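# Unlock the blender's filler cap and set it down

## Task

Rotate the small filler cap in the blender lid counter-clockwise until it stops, which unlocks it, then lift it out and place it on the table. The jar must finish standing on its base, and nothing may count as done if it only stays put because the robot is holding it. Finally release everything and pull the hand away.

## Robot and tools

Robot: a single six-joint arm ending in a five-finger right hand, with a force-torque sensor at the flange. One reference image for the scene can be viewed with show_instructions (no arguments, moves nothing).

Frames. The scene frame has its origin on the table top below the arm's base, +z up, +y to the left when facing along +x. Results give the hand point's position (m) and orientation as quaternion w,x,y,z in this frame, plus linear (m/s) and angular (rad/s) velocities. The hand point sits 0.05 m in front of the palm, where index pad and thumb tip meet in a pinch. Its own axes: +z along the straightened fingers (fingertips 0.06-0.07 m past it), +y out of the palm, +x across the palm toward the little finger. A wrist bracket on the little-finger side protrudes 0.03 m beyond the point in +y and 0.11 m across the palm; it can collide. Rotating the hand shifts the point slightly.

The 14-number row (used by both execute_actions and move), every value in [-1, 1]:
1-6: dx, dy, dz, rx, ry, rz. An offset, not a pose: it is counted from the hand point's pose in the most recent result that reported it (before any such result in the scene, and for later calls inside the same reply, from wherever the robot is when the action begins), expressed in the hand point's own axes. 1.0 equals 0.6 m of travel or 180 degrees; rx, ry, rz form a single rotation vector. All zeros therefore drives back to that reference pose, it is not a pause.
7-12: target positions for little, ring, middle, index, thumb_bend, thumb_turn. +1 is open/straight (thumb_turn +1 beside the palm), -1 fully curled (thumb_turn -1 in front of the palm, facing the fingers). A pinch is roughly index -0.22, thumb_bend -0.75, thumb_turn -0.57.
13: force_limit, the closing load where a motor halts: linear from about 0 N at -1 to 10 N at +1 (15 N for both thumb motors). It never halts opening.
14: speed, linear from nearly zero at -1 to full at +1 (full travel in 0.6 s). Close at -0.9 or slower for a soft grip, since fast fingers overshoot the limit.

execute_actions: {"actions": [...], "pictures": bool}. The list holds at most one item. Empty list: just report state (with pictures). {"rows": [[14 numbers], ...], "steps": n}: 1-15 rows, n from 8 to 15 control steps of 1/30 s (default 15); one row per step, the last one repeated if rows run short; every row is measured from the same reference pose, not from the previous row. {"steps": n} alone: a wait of up to 300 steps counted from the previous result, so reply time eats into it. Pictures come only with an empty list or pictures: true. The result is captured 8 steps before the action ends; those 8 steps then run during your reply.

move: {"target": row, "speed": m/s 0.002-0.5 (default 0.25; turning capped at twice that in rad/s), "stop_force": N 13-80 optional}. A straight path toward the target pose lasting 0.5-10 s (truncated at 10 s); finger numbers are sent at the start. It ignores obstacles, the hand can lag, wander or exceed the speed near full reach. With stop_force, the path halts when push against the motion rises that much above the pre-move reading for 2 steps, then backs up 2 steps and holds; pressure may briefly be double or more before easing. Only valid after 0.2 s of scene time, along the straight line, and unreliable on moves that rotate; omit it when moving away from a surface. The extra "move:" line reports the ending (done, off_target, moving, held, fault, contact) and limits (paced = clipped pose, held = some steps blocked, after which motion may jump), plus distance to target.

wait: {"seconds": 0-10}, lets the scene run with no new command.
zoom_image: {"camera": cam_head_left | cam_head_right | cam_wrist, "region": [x0, y0, x1, y1]} in pixels of the latest full 504x504 image, top-left origin, at most 504 on a side.
finished_scene: {"scene": number}; ends and grades the current scene, irreversible. Replying with no tool call ends everything.

Motion details: each step the commanded pose is clipped to within 100 mm and 16 degrees of the measured one, commands are smoothed by about 0.17 s, and position wins over orientation when both can't be met. After an action ends the arm only continues to the last clipped pose, so check the reported pose and send the remainder. The simulation keeps running while you think.

Reading results: HELD marks steps where the clearance check withheld part of the command; "pose unreachable" means it altered or blocked it. "Hand target" shows where the controller is driving (only when nothing is kept back). Wrist force/torque are in the hand's axes, noisy (offset up to ~5.5 N, noise ~3.4 N), saturating near 100 N; pressing on a surface gives force pointing back into the arm. hand_measured, hand_stopped_by (moving, target, force, stalled, fault) and hand_load_n list six values in motor order; loads near zero mean the grip is lost. Fingers keep moving after an action until they reach the target or force limit, then lock (holding at least 15 N). Resending the same numbers keeps a grip; to squeeze harder, raise force_limit and send a target more closed than measured; to loosen, send one more open.

Gripping: turn the thumb in front of the palm before reaching; a full-hand wrap fits objects 0.035-0.08 m wide, lying across the palm on the wrist side of the point.

Avoid: pushing the stiff arm past a contact (even slightly) which can trigger a fault; joint torque over its limit (pan/lift 297, elbow 135, wrists 48.6 N m) or any outside force of 150 N, either of which freezes the arm 10 s; motor overheating from holding loads (warning at 70 °C, brake stop at 85 °C); fast impacts; dropping things or knocking anything off the table, which fails the task; tipping the jar. Loose objects may occasionally get nudged by the scene.

Each tool is called after "Call:" in YAML: its name, and indented under it one key for each argument.

Reference images:

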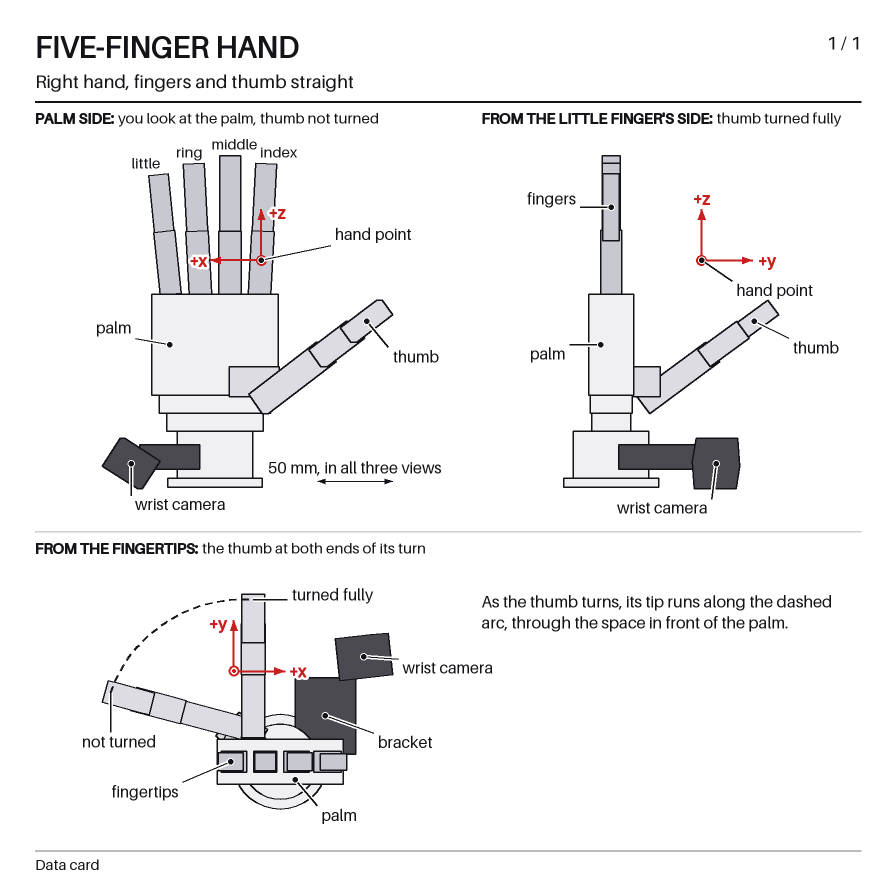

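## Session

Call:
execute_actions:
  actions: []

Scene clock: 0.00 s of 6600.00 s.
end_effector_position=(+0.4249, +0.1485, +0.2413) hand_measured=(+1.000, +1.000, +1.000, +1.000, +1.000, +1.000) hand_load_n=(+0.0, +0.0, +0.0, +0.0, +0.0, +0.0) hand_stopped_by=(target, target, target, target, target, target) hand_force_limit=0.00 hand_speed=-0.80 end_effector_quat_wxyz=(+0.028, -0.416, +0.909, +0.010) end_effector_velocity=(+0.000, +0.000, +0.000) end_effector_angular_velocity=(-0.000, -0.000, +0.001)
Joint positions: [-0.249 -1.456  2.077  0.921  1.538 -2.644]
Joint velocities: [ 0.001  0.    -0.    -0.     0.    -0.   ]
Motor temperatures (°C, as the motors report them): [29 28 27 35 36 35]
Wrist force (N, on the end effector, along its own x y z axes, offset not removed): no reading
Wrist torque (N m, same axes, about the end effector's origin, offset not removed): no reading
Hand target: +0.425, +0.148, +0.241; +0.028, -0.416, +0.909, +0.010

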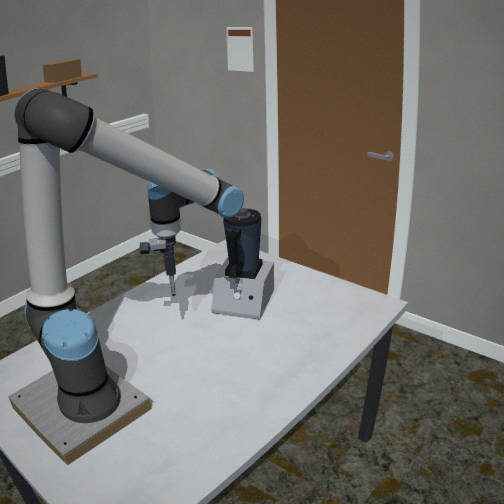

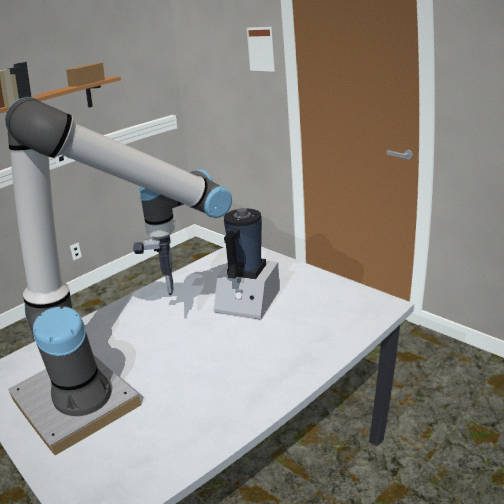

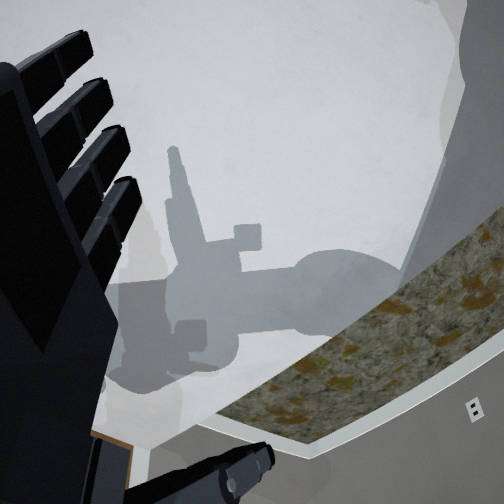

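Call:
zoom_image:
  camera: "cam_head_right"
  region: [190, 190, 300, 330]

Call:
zoom_image:
  camera: "cam_head_left"
  region: [190, 190, 300, 330]

Region (190, 190, 300, 330) of cam_head_right's 504x504 image, scaled by 3.600, with more detail than that image has; it fills the left 396 columns of this view, and the rest is white.

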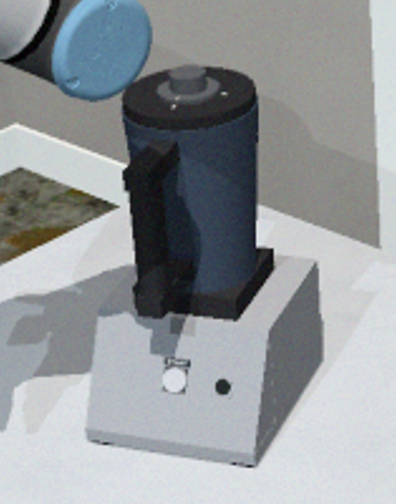

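Region (190, 190, 300, 330) of cam_head_left's 504x504 image, scaled by 3.600, with more detail than that image has; it fills the left 396 columns of this view, and the rest is white.

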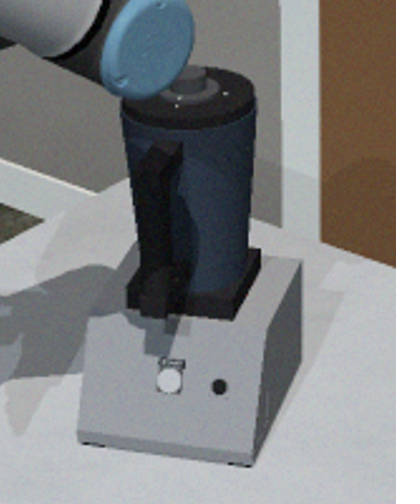

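Call:
move:
  target: [0,-0.1,-0.4,0,0,0,1,1,1,1,1,1,0,0]
  speed: 0.3

Call:
move:
  target: [-0.16,-0.41,-0.02,0,0,0,1,1,1,1,1,1,0,0]
  speed: 0.3

Scene clock: 3.50 s of 6600.00 s.
end_effector_position=(+0.4598, +0.0995, +0.4812) hand_measured=(+1.000, +1.000, +1.000, +1.000, +1.000, +1.000) hand_load_n=(+0.0, +0.0, +0.0, +0.0, +0.0, +0.0) hand_stopped_by=(target, target, target, target, target, target) hand_force_limit=0.00 hand_speed=0.00 end_effector_quat_wxyz=(+0.028, -0.416, +0.909, +0.010) end_effector_velocity=(+0.000, -0.001, +0.001) end_effector_angular_velocity=(-0.000, +0.001, -0.000)
Joint positions: [-0.329 -1.563  1.734  1.375  1.535 -2.725]
Joint velocities: [-0.001  0.001 -0.003  0.003  0.    -0.001]
Motor temperatures (°C, as the motors report them): [29 28 27 35 36 35]
Wrist force (N, on the end effector, along its own x y z axes, offset not removed): [-1.8 -1.5 0.2]
Wrist torque (N m, same axes, about the end effector's origin, offset not removed): [-0.12 -0.14 0.07]
Hand target: +0.460, +0.099, +0.481; +0.028, -0.416, +0.909, +0.010
Off the commanded pose: 0.000 m, 0 deg.
Kept back: nothing.
move: done
camera_calibration (this result's frames):
cam_wrist: T_world_to_cam=[[-0.655394, 0.754583, 0.0326014, 0.214474], [0.595122, 0.489353, 0.637466, -0.635276], [0.465068, 0.437193, -0.769788, 0.243102], [0, 0, 0, 1]] pos_world=[0.405573, 0.0427531, 0.585112]

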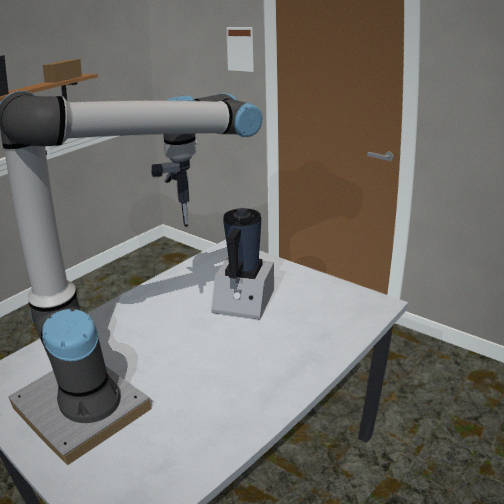

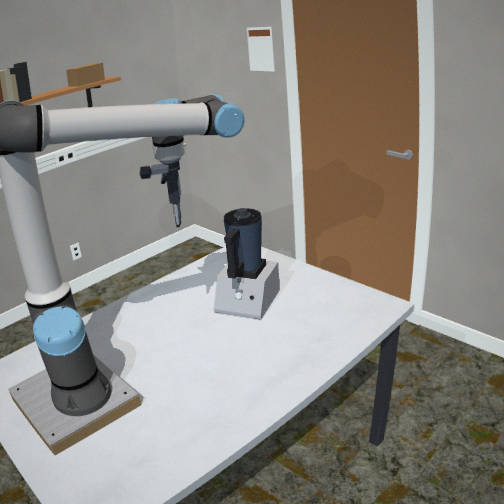

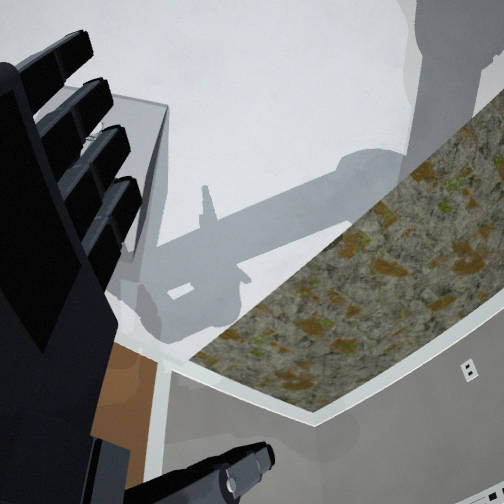

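Scene clock: 5.03 s of 6600.00 s.
end_effector_position=(+0.7080, +0.0111, +0.5003) hand_measured=(+1.000, +1.000, +1.000, +1.000, +1.000, +1.000) hand_load_n=(+0.0, +0.0, +0.0, +0.0, +0.0, +0.0) hand_stopped_by=(target, target, target, target, target, target) hand_force_limit=0.00 hand_speed=0.00 end_effector_quat_wxyz=(+0.028, -0.416, +0.909, +0.010) end_effector_velocity=(+0.001, -0.001, -0.001) end_effector_angular_velocity=(+0.001, +0.003, -0.002)
Joint positions: [-0.346 -1.137  1.176  1.508  1.535 -2.742]
Joint velocities: [-0.001  0.004 -0.003  0.002  0.     0.001]
Motor temperatures (°C, as the motors report them): [29 28 27 35 36 35]
Wrist force (N, on the end effector, along its own x y z axes, offset not removed): [3.9 0.9 7.8]
Wrist torque (N m, same axes, about the end effector's origin, offset not removed): [-0.23 -1.46 0.55]
Hand target: +0.708, +0.011, +0.500; +0.028, -0.416, +0.909, +0.010
Off the commanded pose: 0.000 m, 0 deg.
Kept back: nothing.
move: done
camera_calibration (this result's frames):
cam_wrist: T_world_to_cam=[[-0.655359, 0.754615, 0.0325754, 0.443192], [0.595108, 0.489312, 0.637511, -0.751955], [0.465136, 0.437185, -0.769752, 0.180986], [0, 0, 0, 1]] pos_world=[0.65376, -0.0456231, 0.604257]

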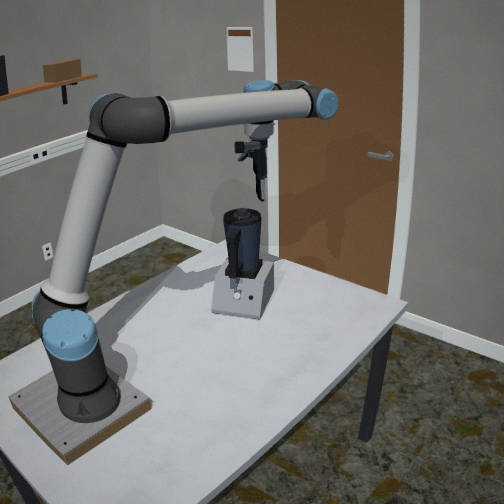

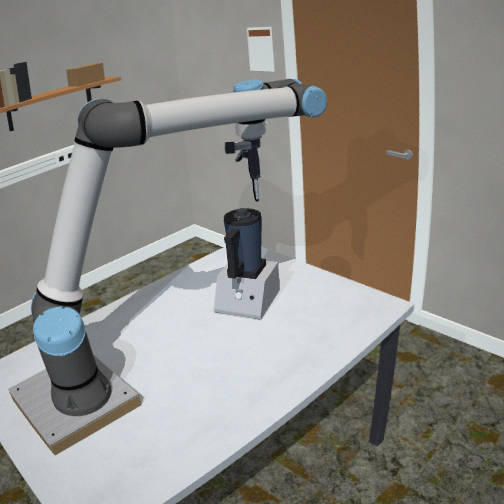

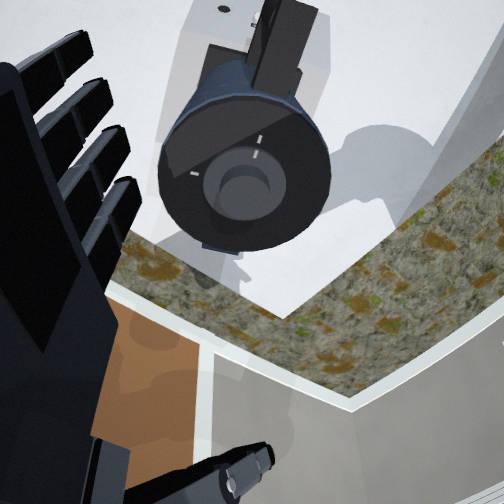

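Call:
move:
  target: [-0.098,-0.022,0.083,0.333,0,0,1,1,0.4,0.4,0.2,-0.7,0,0]
  speed: 0.25

Scene clock: 8.83 s of 6600.00 s.
end_effector_position=(+0.7584, +0.0490, +0.4541) hand_measured=(+1.000, +1.000, +0.400, +0.400, +0.200, -0.700) hand_load_n=(+0.0, +0.0, +0.0, +0.0, +0.0, +0.0) hand_stopped_by=(target, target, target, target, target, target) hand_force_limit=0.00 hand_speed=0.00 end_effector_quat_wxyz=(+0.232, -0.346, +0.793, -0.445) end_effector_velocity=(+0.000, +0.002, -0.001) end_effector_angular_velocity=(-0.008, -0.009, +0.004)
Joint positions: [-0.062 -1.428  1.619  0.432  2.132 -2.726]
Joint velocities: [ 0.005 -0.002  0.007 -0.017  0.006 -0.006]
Motor temperatures (°C, as the motors report them): [29 28 27 35 36 35]
Wrist force (N, on the end effector, along its own x y z axes, offset not removed): [0.6 -1.8 5.4]
Wrist torque (N m, same axes, about the end effector's origin, offset not removed): [-0.65 -0.94 0.28]
Hand target: +0.758, +0.049, +0.454; +0.232, -0.346, +0.792, -0.445
Off the commanded pose: 0.000 m, 0 deg.
Kept back: nothing.
move: done
camera_calibration (this result's frames):
cam_wrist: T_world_to_cam=[[-0.264055, 0.485589, -0.833354, 0.558844], [0.164827, 0.874028, 0.457063, -0.381573], [0.950319, -0.0166693, -0.31083, -0.448691], [0, 0, 0, 1]] pos_world=[0.636859, 0.0546577, 0.500651]

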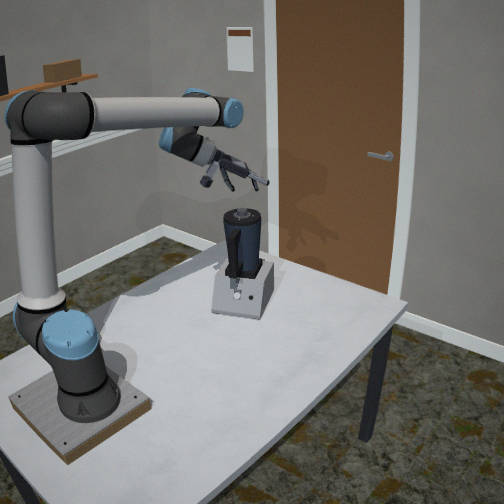

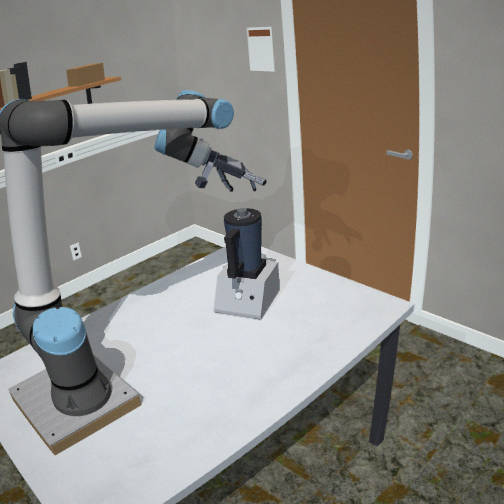

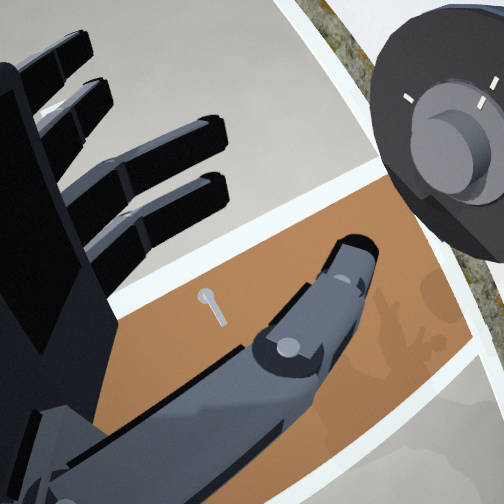

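Call:
move:
  target: [-0.032,0.107,0.07,0,0,0,1,1,0.4,0.4,0.2,-0.7,0,0]
  speed: 0.08

Scene clock: 11.07 s of 6600.00 s.
end_effector_position=(+0.7773, +0.0639, +0.3790) hand_measured=(+1.000, +1.000, +0.400, +0.400, +0.200, -0.700) hand_load_n=(+0.0, +0.0, +0.0, +0.0, +0.0, +0.0) hand_stopped_by=(target, target, target, target, target, target) hand_force_limit=0.00 hand_speed=0.00 end_effector_quat_wxyz=(+0.232, -0.346, +0.793, -0.445) end_effector_velocity=(+0.001, +0.001, -0.001) end_effector_angular_velocity=(-0.000, -0.001, +0.001)
Joint positions: [-0.038 -1.36   1.676  0.316  2.152 -2.709]
Joint velocities: [ 0.001  0.002 -0.    -0.003  0.    -0.   ]
Motor temperatures (°C, as the motors report them): [29 28 27 35 36 35]
Wrist force (N, on the end effector, along its own x y z axes, offset not removed): [0.5 -1.7 -0.1]
Wrist torque (N m, same axes, about the end effector's origin, offset not removed): [-0.14 -0.61 0.18]
Hand target: +0.777, +0.064, +0.379; +0.232, -0.346, +0.793, -0.445
Off the commanded pose: 0.000 m, 0 deg.
Kept back: nothing.
move: done
camera_calibration (this result's frames):
cam_wrist: T_world_to_cam=[[-0.26404, 0.485576, -0.833366, 0.493954], [0.164817, 0.874036, 0.457053, -0.363435], [0.950325, -0.0166725, -0.310811, -0.489818], [0, 0, 0, 1]] pos_world=[0.65581, 0.0696364, 0.425513]

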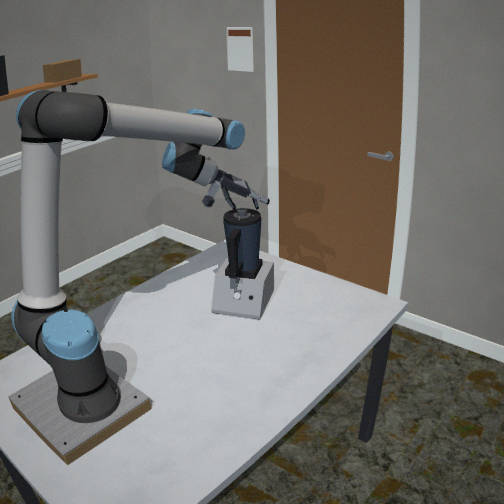

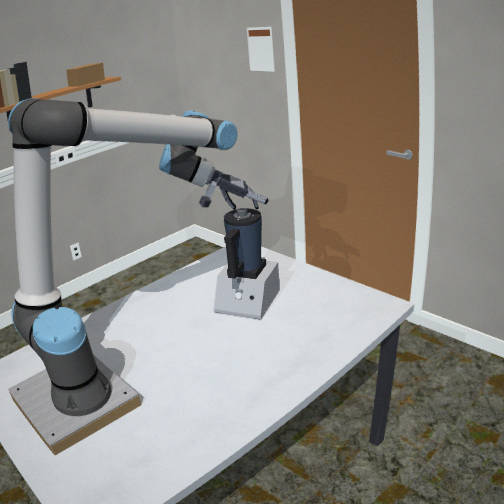

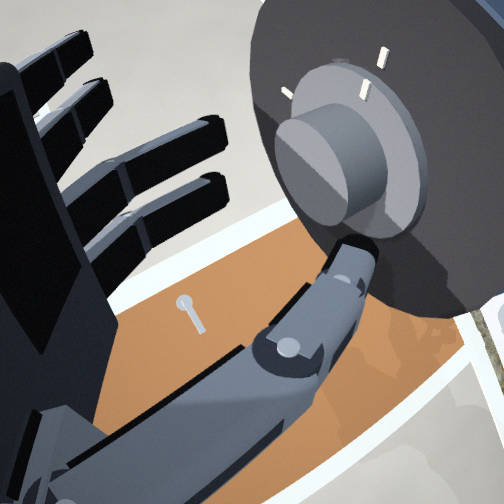

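Call:
zoom_image:
  camera: "cam_head_left"
  region: [195, 160, 285, 240]

Region (195, 160, 285, 240) of cam_head_left's 504x504 image, scaled by 5.600, with more detail than that image has.

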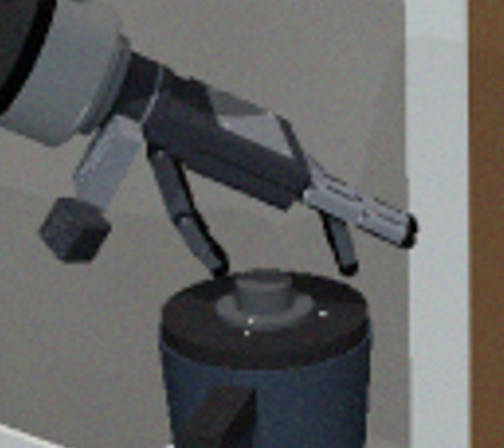

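Call:
move:
  target: [0.004,0.033,0.004,0,0,0,1,1,0.4,0.4,0.2,-0.7,0,0]
  speed: 0.02
  stop_force: 15

Call:
zoom_image:
  camera: "cam_head_left"
  region: [195, 160, 285, 240]

Scene clock: 13.07 s of 6600.00 s.
end_effector_position=(+0.7707, +0.0680, +0.3606) hand_measured=(+1.000, +1.000, +0.400, +0.400, +0.200, -0.700) hand_load_n=(+0.0, +0.0, +0.0, +0.0, +0.5, +0.5) hand_stopped_by=(target, target, target, target, target, target) hand_force_limit=0.00 hand_speed=0.00 end_effector_quat_wxyz=(+0.232, -0.346, +0.793, -0.445) end_effector_velocity=(-0.001, -0.001, -0.001) end_effector_angular_velocity=(-0.000, -0.001, -0.002)
Joint positions: [-0.032 -1.359  1.708  0.285  2.157 -2.705]
Joint velocities: [-0.001 -0.     0.003 -0.002  0.001  0.   ]
Motor temperatures (°C, as the motors report them): [29 28 27 35 36 35]
Wrist force (N, on the end effector, along its own x y z axes, offset not removed): [4.7 -8.6 -1.2]
Wrist torque (N m, same axes, about the end effector's origin, offset not removed): [-1.45 -1.11 0.40]
Hand target: +0.771, +0.068, +0.361; +0.232, -0.346, +0.793, -0.445
Off the commanded pose: 0.000 m, 0 deg.
Kept back: nothing.
move: done
camera_calibration (this result's frames):
cam_wrist: T_world_to_cam=[[-0.264041, 0.485575, -0.833366, 0.474927], [0.164812, 0.874036, 0.457053, -0.357483], [0.950326, -0.0166677, -0.31081, -0.489126], [0, 0, 0, 1]] pos_world=[0.649147, 0.073688, 0.407152]

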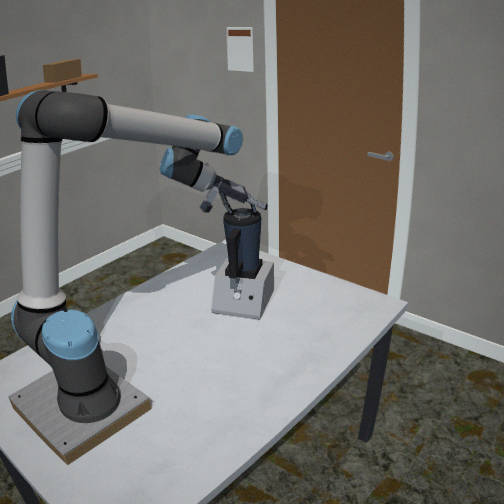

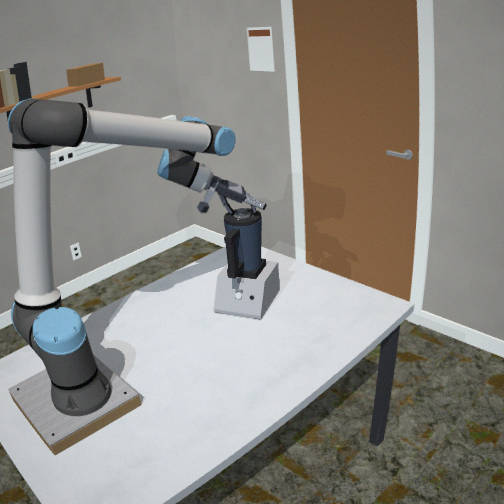

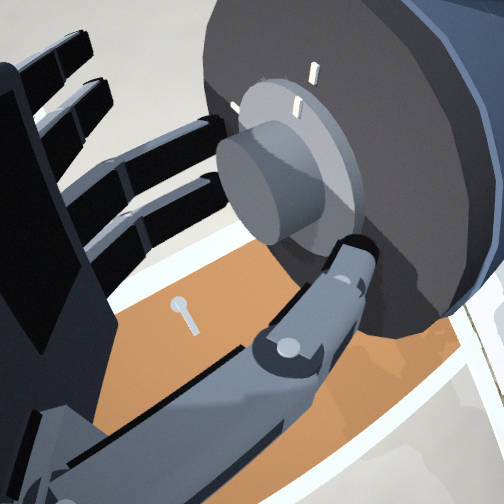

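Region (195, 160, 285, 240) of cam_head_left's 504x504 image, scaled by 5.600, with more detail than that image has.

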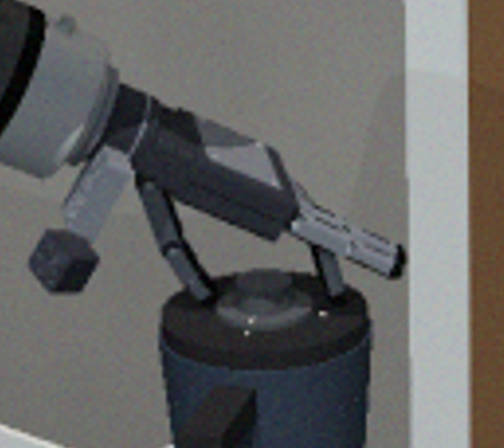

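Call:
move:
  target: [0,-0.009,-0.005,0,0,0,1,1,0.0,0.0,-0.3,-0.7,-0.4,-0.6]
  speed: 0.02

Call:
zoom_image:
  camera: "cam_head_left"
  region: [195, 160, 285, 240]

Scene clock: 14.93 s of 6600.00 s.
end_effector_position=(+0.7705, +0.0677, +0.3668) hand_measured=(+1.000, +1.000, +0.270, +0.000, -0.296, -0.700) hand_load_n=(+0.0, +0.0, +0.0, +1.0, +2.0, +1.0) hand_stopped_by=(target, target, force, target, target, target) hand_force_limit=-0.40 hand_speed=-0.60 end_effector_quat_wxyz=(+0.232, -0.346, +0.793, -0.445) end_effector_velocity=(+0.000, -0.001, +0.000) end_effector_angular_velocity=(+0.000, -0.001, -0.001)
Joint positions: [-0.032 -1.363  1.702  0.295  2.156 -2.705]
Joint velocities: [-0.001  0.    -0.001 -0.    -0.     0.   ]
Motor temperatures (°C, as the motors report them): [29 28 27 35 36 35]
Wrist force (N, on the end effector, along its own x y z axes, offset not removed): [-9.4 2.5 -1.2]
Wrist torque (N m, same axes, about the end effector's origin, offset not removed): [0.49 0.53 -0.09]
Hand target: +0.770, +0.068, +0.367; +0.232, -0.346, +0.793, -0.445
Off the commanded pose: 0.000 m, 0 deg.
Kept back: nothing.
move: done
camera_calibration (this result's frames):
cam_wrist: T_world_to_cam=[[-0.264055, 0.485575, -0.833362, 0.480182], [0.164806, 0.874036, 0.457055, -0.359982], [0.950323, -0.0166549, -0.310819, -0.487032], [0, 0, 0, 1]] pos_world=[0.64896, 0.0733618, 0.413318]

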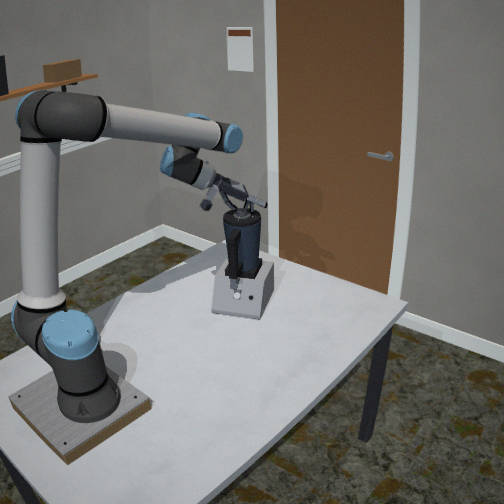

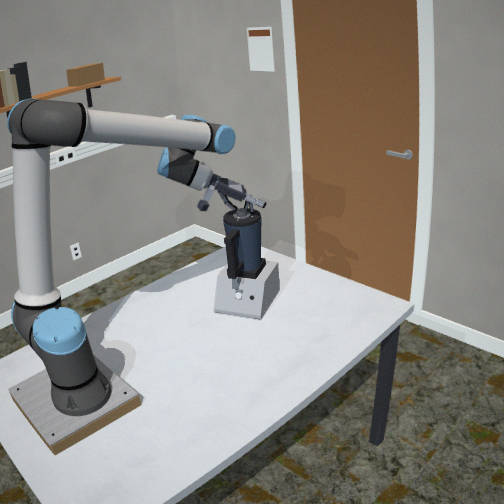

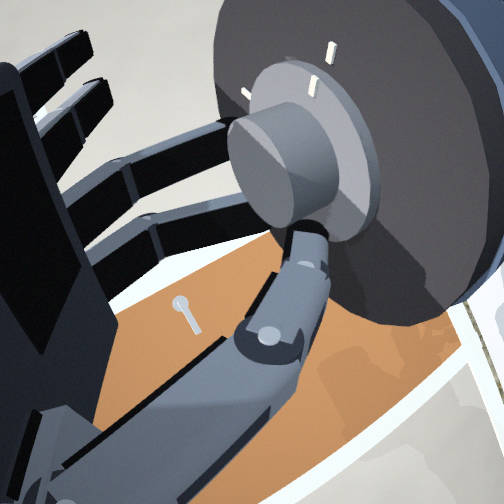

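Region (195, 160, 285, 240) of cam_head_left's 504x504 image, scaled by 5.600, with more detail than that image has.

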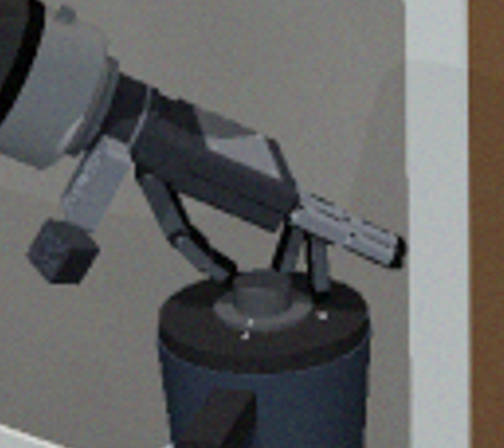

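Call:
move:
  target: [0,0,0,0,0,0,1,1,0.35,0.35,0.0,-0.85,-0.4,0]

Call:
move:
  target: [0.018,0,0,0,0,0,1,1,0.35,0.35,0.0,-0.85,-0.4,0]
  speed: 0.03

Scene clock: 15.93 s of 6600.00 s.
end_effector_position=(+0.7705, +0.0677, +0.3668) hand_measured=(+1.000, +1.000, +0.350, +0.350, +0.000, -0.850) hand_load_n=(+0.0, +0.0, +0.0, +0.0, +0.0, +0.0) hand_stopped_by=(target, target, target, target, target, target) hand_force_limit=-0.40 hand_speed=0.00 end_effector_quat_wxyz=(+0.232, -0.346, +0.793, -0.445) end_effector_velocity=(-0.000, +0.000, +0.000) end_effector_angular_velocity=(+0.001, -0.001, -0.000)
Joint positions: [-0.032 -1.363  1.702  0.295  2.156 -2.705]
Joint velocities: [ 0.    -0.     0.     0.    -0.     0.001]
Motor temperatures (°C, as the motors report them): [29 28 27 35 36 35]
Wrist force (N, on the end effector, along its own x y z axes, offset not removed): [1.1 -3.3 3.4]
Wrist torque (N m, same axes, about the end effector's origin, offset not removed): [-0.61 -0.57 0.38]
Hand target: +0.770, +0.068, +0.367; +0.232, -0.346, +0.793, -0.445
Off the commanded pose: 0.000 m, 0 deg.
Kept back: nothing.
move: done
camera_calibration (this result's frames):
cam_wrist: T_world_to_cam=[[-0.264041, 0.485578, -0.833365, 0.480184], [0.164815, 0.874035, 0.457055, -0.359982], [0.950325, -0.0166696, -0.310812, -0.487037], [0, 0, 0, 1]] pos_world=[0.648963, 0.073351, 0.413324]

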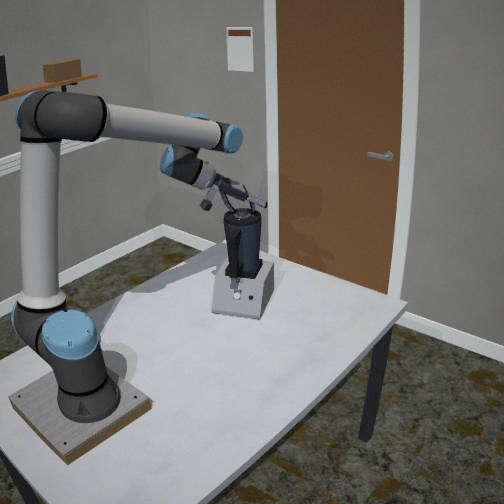

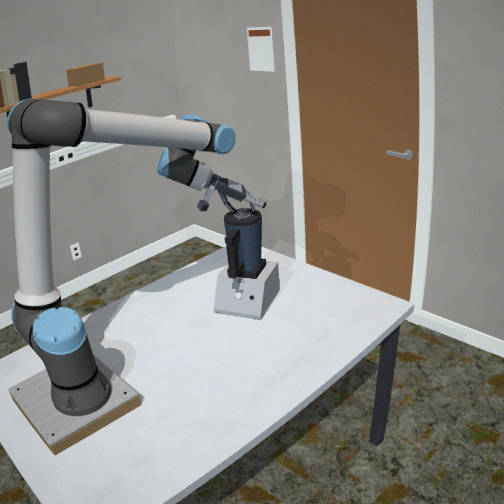

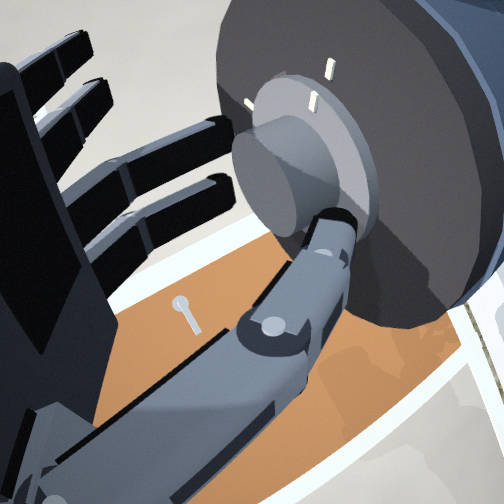

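Scene clock: 16.70 s of 6600.00 s.
end_effector_position=(+0.7636, +0.0596, +0.3662) hand_measured=(+1.000, +1.000, +0.350, +0.350, +0.000, -0.850) hand_load_n=(+0.0, +0.0, +0.0, +0.0, +0.0, +0.0) hand_stopped_by=(target, target, target, target, target, target) hand_force_limit=-0.40 hand_speed=0.00 end_effector_quat_wxyz=(+0.232, -0.346, +0.793, -0.445) end_effector_velocity=(-0.001, +0.000, +0.000) end_effector_angular_velocity=(-0.000, -0.001, +0.002)
Joint positions: [-0.046 -1.378  1.72   0.286  2.145 -2.715]
Joint velocities: [-0.    -0.002  0.003 -0.002 -0.002 -0.002]
Motor temperatures (°C, as the motors report them): [29 28 27 35 36 35]
Wrist force (N, on the end effector, along its own x y z axes, offset not removed): [0.9 2.1 2.7]
Wrist torque (N m, same axes, about the end effector's origin, offset not removed): [0.14 -0.78 0.49]
Hand target: +0.763, +0.059, +0.366; +0.232, -0.346, +0.793, -0.445
Off the commanded pose: 0.000 m, 0 deg.
Kept back: nothing.
move: done
camera_calibration (this result's frames):
cam_wrist: T_world_to_cam=[[-0.264043, 0.485592, -0.833356, 0.481727], [0.164837, 0.874026, 0.457063, -0.351525], [0.950321, -0.0166834, -0.310824, -0.480769], [0, 0, 0, 1]] pos_world=[0.642026, 0.0652984, 0.412685]

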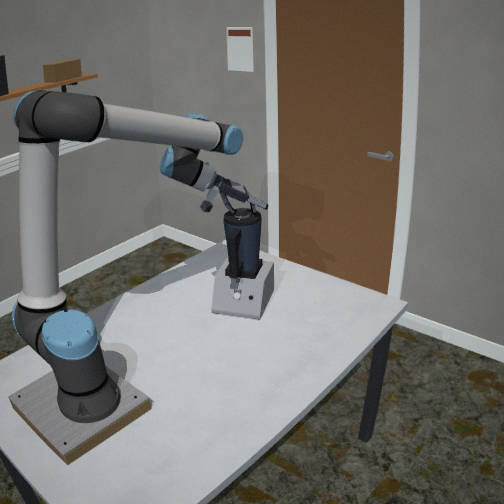

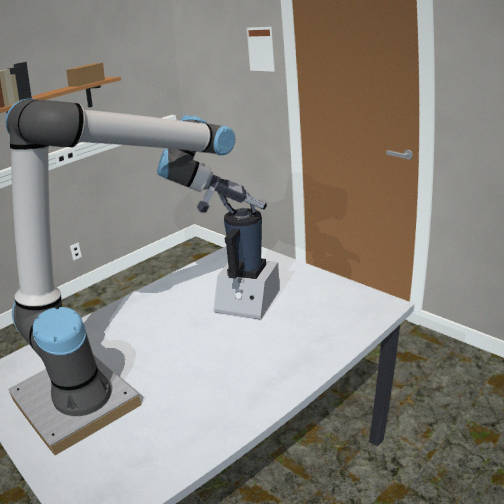

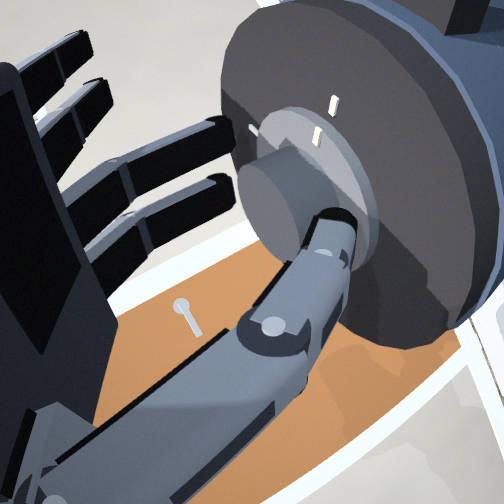

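Call:
move:
  target: [-0.018,-0.003,0.006,0.055,0,0,1,1,0.25,0.25,-0.1,-0.85,-0.4,0]
  speed: 0.03

Call:
zoom_image:
  camera: "cam_head_left"
  region: [195, 160, 285, 240]

Scene clock: 20.47 s of 6600.00 s.
end_effector_position=(+0.7736, +0.0651, +0.3665) hand_measured=(+1.000, +1.000, +0.250, +0.250, -0.098, -0.850) hand_load_n=(+0.0, +0.0, +0.0, +0.0, +2.0, -1.0) hand_stopped_by=(target, target, target, target, target, target) hand_force_limit=-0.40 hand_speed=0.00 end_effector_quat_wxyz=(+0.261, -0.325, +0.751, -0.511) end_effector_velocity=(+0.001, +0.001, +0.000) end_effector_angular_velocity=(-0.007, -0.008, +0.000)
Joint positions: [-0.002 -1.395  1.79   0.053  2.247 -2.803]
Joint velocities: [ 0.003 -0.001  0.004 -0.015  0.005 -0.007]
Motor temperatures (°C, as the motors report them): [29 28 27 35 36 35]
Wrist force (N, on the end effector, along its own x y z axes, offset not removed): [-2.2 0.3 -2.1]
Wrist torque (N m, same axes, about the end effector's origin, offset not removed): [-0.09 0.06 0.15]
Hand target: +0.774, +0.065, +0.367; +0.261, -0.325, +0.751, -0.512
Off the commanded pose: 0.000 m, 0 deg.
Kept back: nothing.
move: done
camera_calibration (this result's frames):
cam_wrist: T_world_to_cam=[[-0.146041, 0.389915, -0.909197, 0.424761], [0.119813, 0.919256, 0.374984, -0.296227], [0.981996, -0.0541706, -0.180966, -0.559779], [0, 0, 0, 1]] pos_world=[0.647226, 0.0763647, 0.395971]

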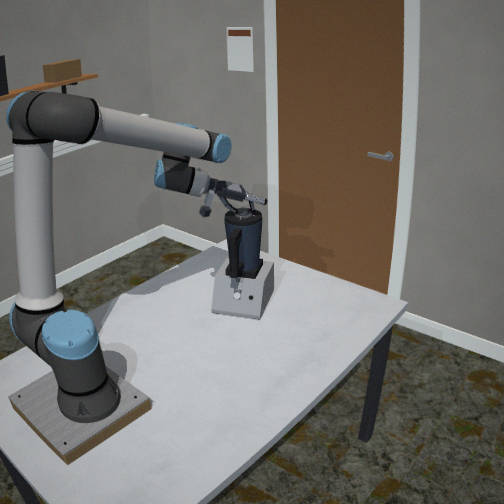

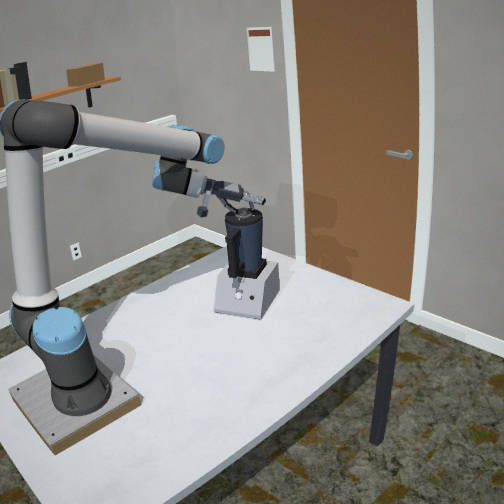

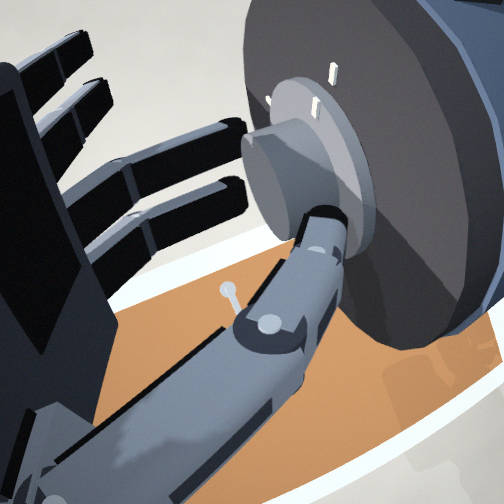

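Region (195, 160, 285, 240) of cam_head_left's 504x504 image, scaled by 5.600, with more detail than that image has.

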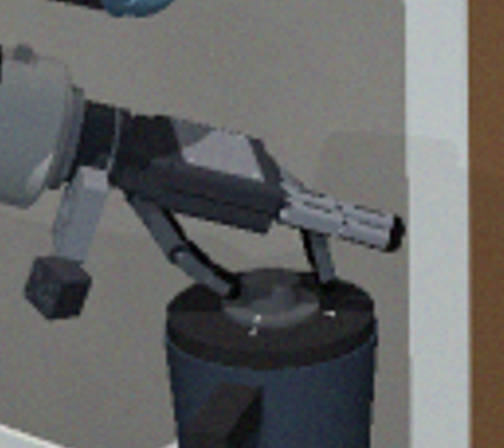

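Call:
move:
  target: [0,0.003,-0.006,0,0,0,1,1,-0.3,-0.3,-0.1,-0.85,0.2,-0.7]
  speed: 0.02

Call:
zoom_image:
  camera: "cam_head_left"
  region: [195, 160, 285, 240]

Scene clock: 21.47 s of 6600.00 s.
end_effector_position=(+0.7707, +0.0677, +0.3661) hand_measured=(+1.000, +1.000, +0.104, +0.038, -0.096, -0.850) hand_load_n=(+0.0, +0.0, +3.5, +8.0, +6.0, -1.5) hand_stopped_by=(target, target, force, force, target, target) hand_force_limit=0.20 hand_speed=-0.70 end_effector_quat_wxyz=(+0.261, -0.325, +0.751, -0.511) end_effector_velocity=(-0.001, -0.001, +0.000) end_effector_angular_velocity=(-0.001, +0.000, -0.002)
Joint positions: [ 0.002 -1.398  1.794  0.053  2.251 -2.8  ]
Joint velocities: [-0.001 -0.001  0.001  0.001  0.001  0.   ]
Motor temperatures (°C, as the motors report them): [29 28 27 35 36 35]
Wrist force (N, on the end effector, along its own x y z axes, offset not removed): [-1.5 -3.1 1.3]
Wrist torque (N m, same axes, about the end effector's origin, offset not removed): [0.19 -0.42 0.17]
Hand target: +0.771, +0.068, +0.366; +0.261, -0.325, +0.751, -0.511
Off the commanded pose: 0.000 m, 0 deg.
Kept back: nothing.
move: done
camera_calibration (this result's frames):
cam_wrist: T_world_to_cam=[[-0.14595, 0.389899, -0.909218, 0.422909], [0.119781, 0.919262, 0.374979, -0.298046], [0.982014, -0.0541788, -0.180869, -0.556914], [0, 0, 0, 1]] pos_world=[0.644321, 0.0789176, 0.395549]

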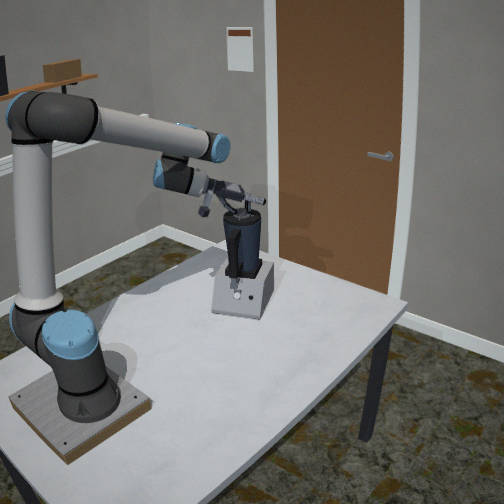

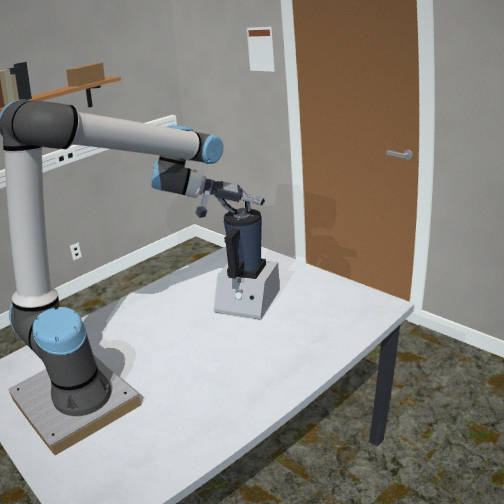

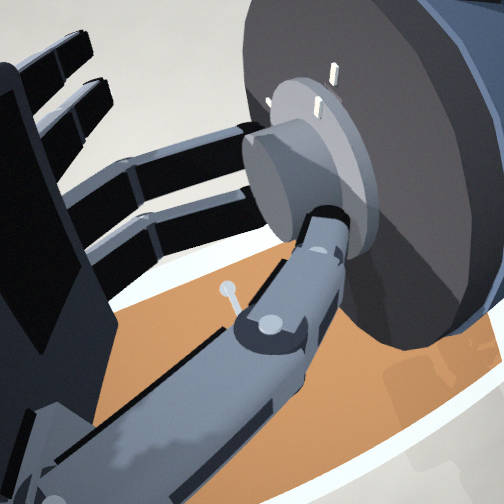

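Region (195, 160, 285, 240) of cam_head_left's 504x504 image, scaled by 5.600, with more detail than that image has.

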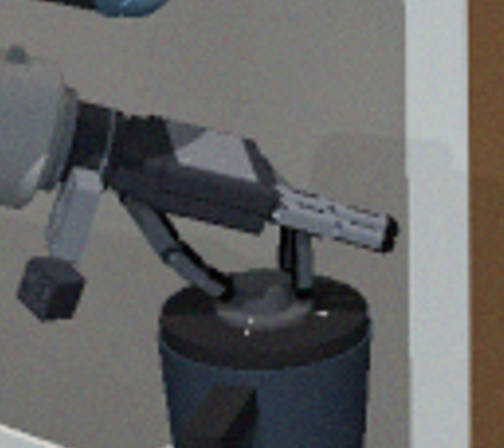

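Call:
move:
  target: [0.0043,0.002,-0.0057,-0.010,-0.156,-0.0565,1,1,-0.3,-0.3,-0.1,-0.85,0.2,-0.7]
  speed: 0.12

Scene clock: 24.57 s of 6600.00 s.
end_effector_position=(+0.7663, +0.0681, +0.3659) hand_measured=(+1.000, +1.000, +0.104, +0.038, -0.098, -0.850) hand_load_n=(+0.0, +0.0, +0.5, +0.0, +1.5, +2.0) hand_stopped_by=(target, target, force, force, target, target) hand_force_limit=0.20 hand_speed=-0.70 end_effector_quat_wxyz=(+0.384, -0.508, +0.643, -0.426) end_effector_velocity=(-0.001, +0.000, -0.002) end_effector_angular_velocity=(+0.002, +0.003, +0.012)
Joint positions: [-0.214 -1.524  1.925 -0.047  1.566 -3.095]
Joint velocities: [-0.005 -0.     0.002  0.001 -0.017 -0.005]
Motor temperatures (°C, as the motors report them): [29 28 27 35 36 35]
Wrist force (N, on the end effector, along its own x y z axes, offset not removed): [0.0 -9.6 3.4]
Wrist torque (N m, same axes, about the end effector's origin, offset not removed): [-1.74 -0.83 0.06]
Hand target: +0.766, +0.068, +0.366; +0.384, -0.508, +0.642, -0.426
Off the commanded pose: 0.000 m, 0 deg.
Kept back: nothing.
move: done
camera_calibration (this result's frames):
cam_wrist: T_world_to_cam=[[-0.320948, 0.266254, -0.908901, 0.564324], [-0.353622, 0.856579, 0.375797, 0.0688857], [0.878603, 0.442019, -0.180764, -0.50723], [0, 0, 0, 1]] pos_world=[0.651132, 0.0149459, 0.395338]

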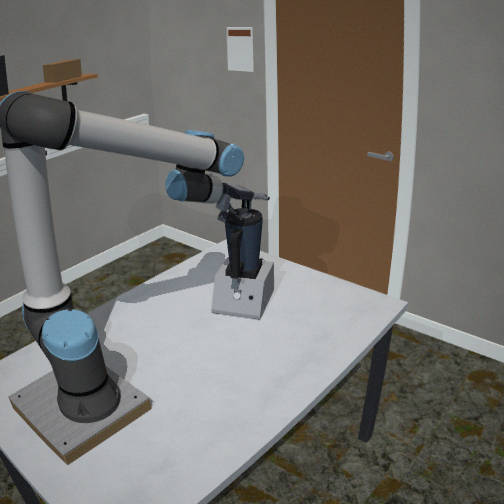

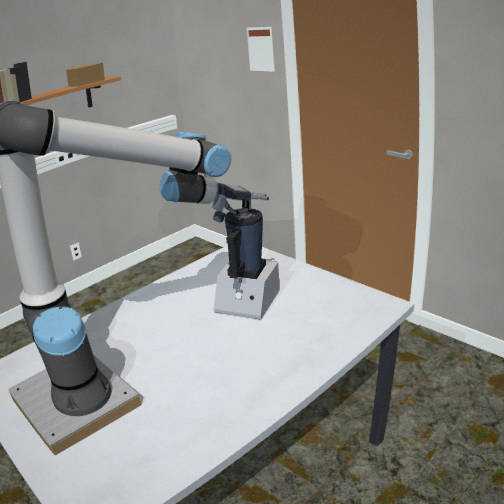

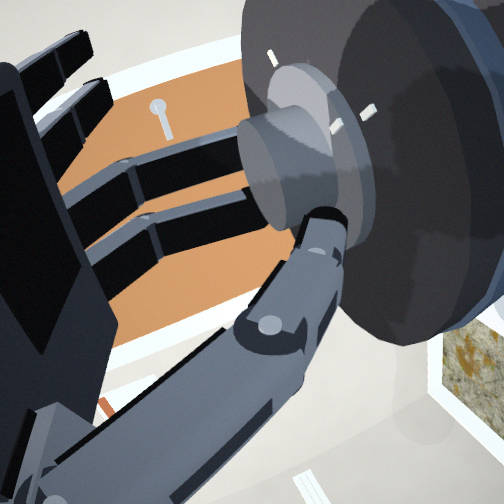

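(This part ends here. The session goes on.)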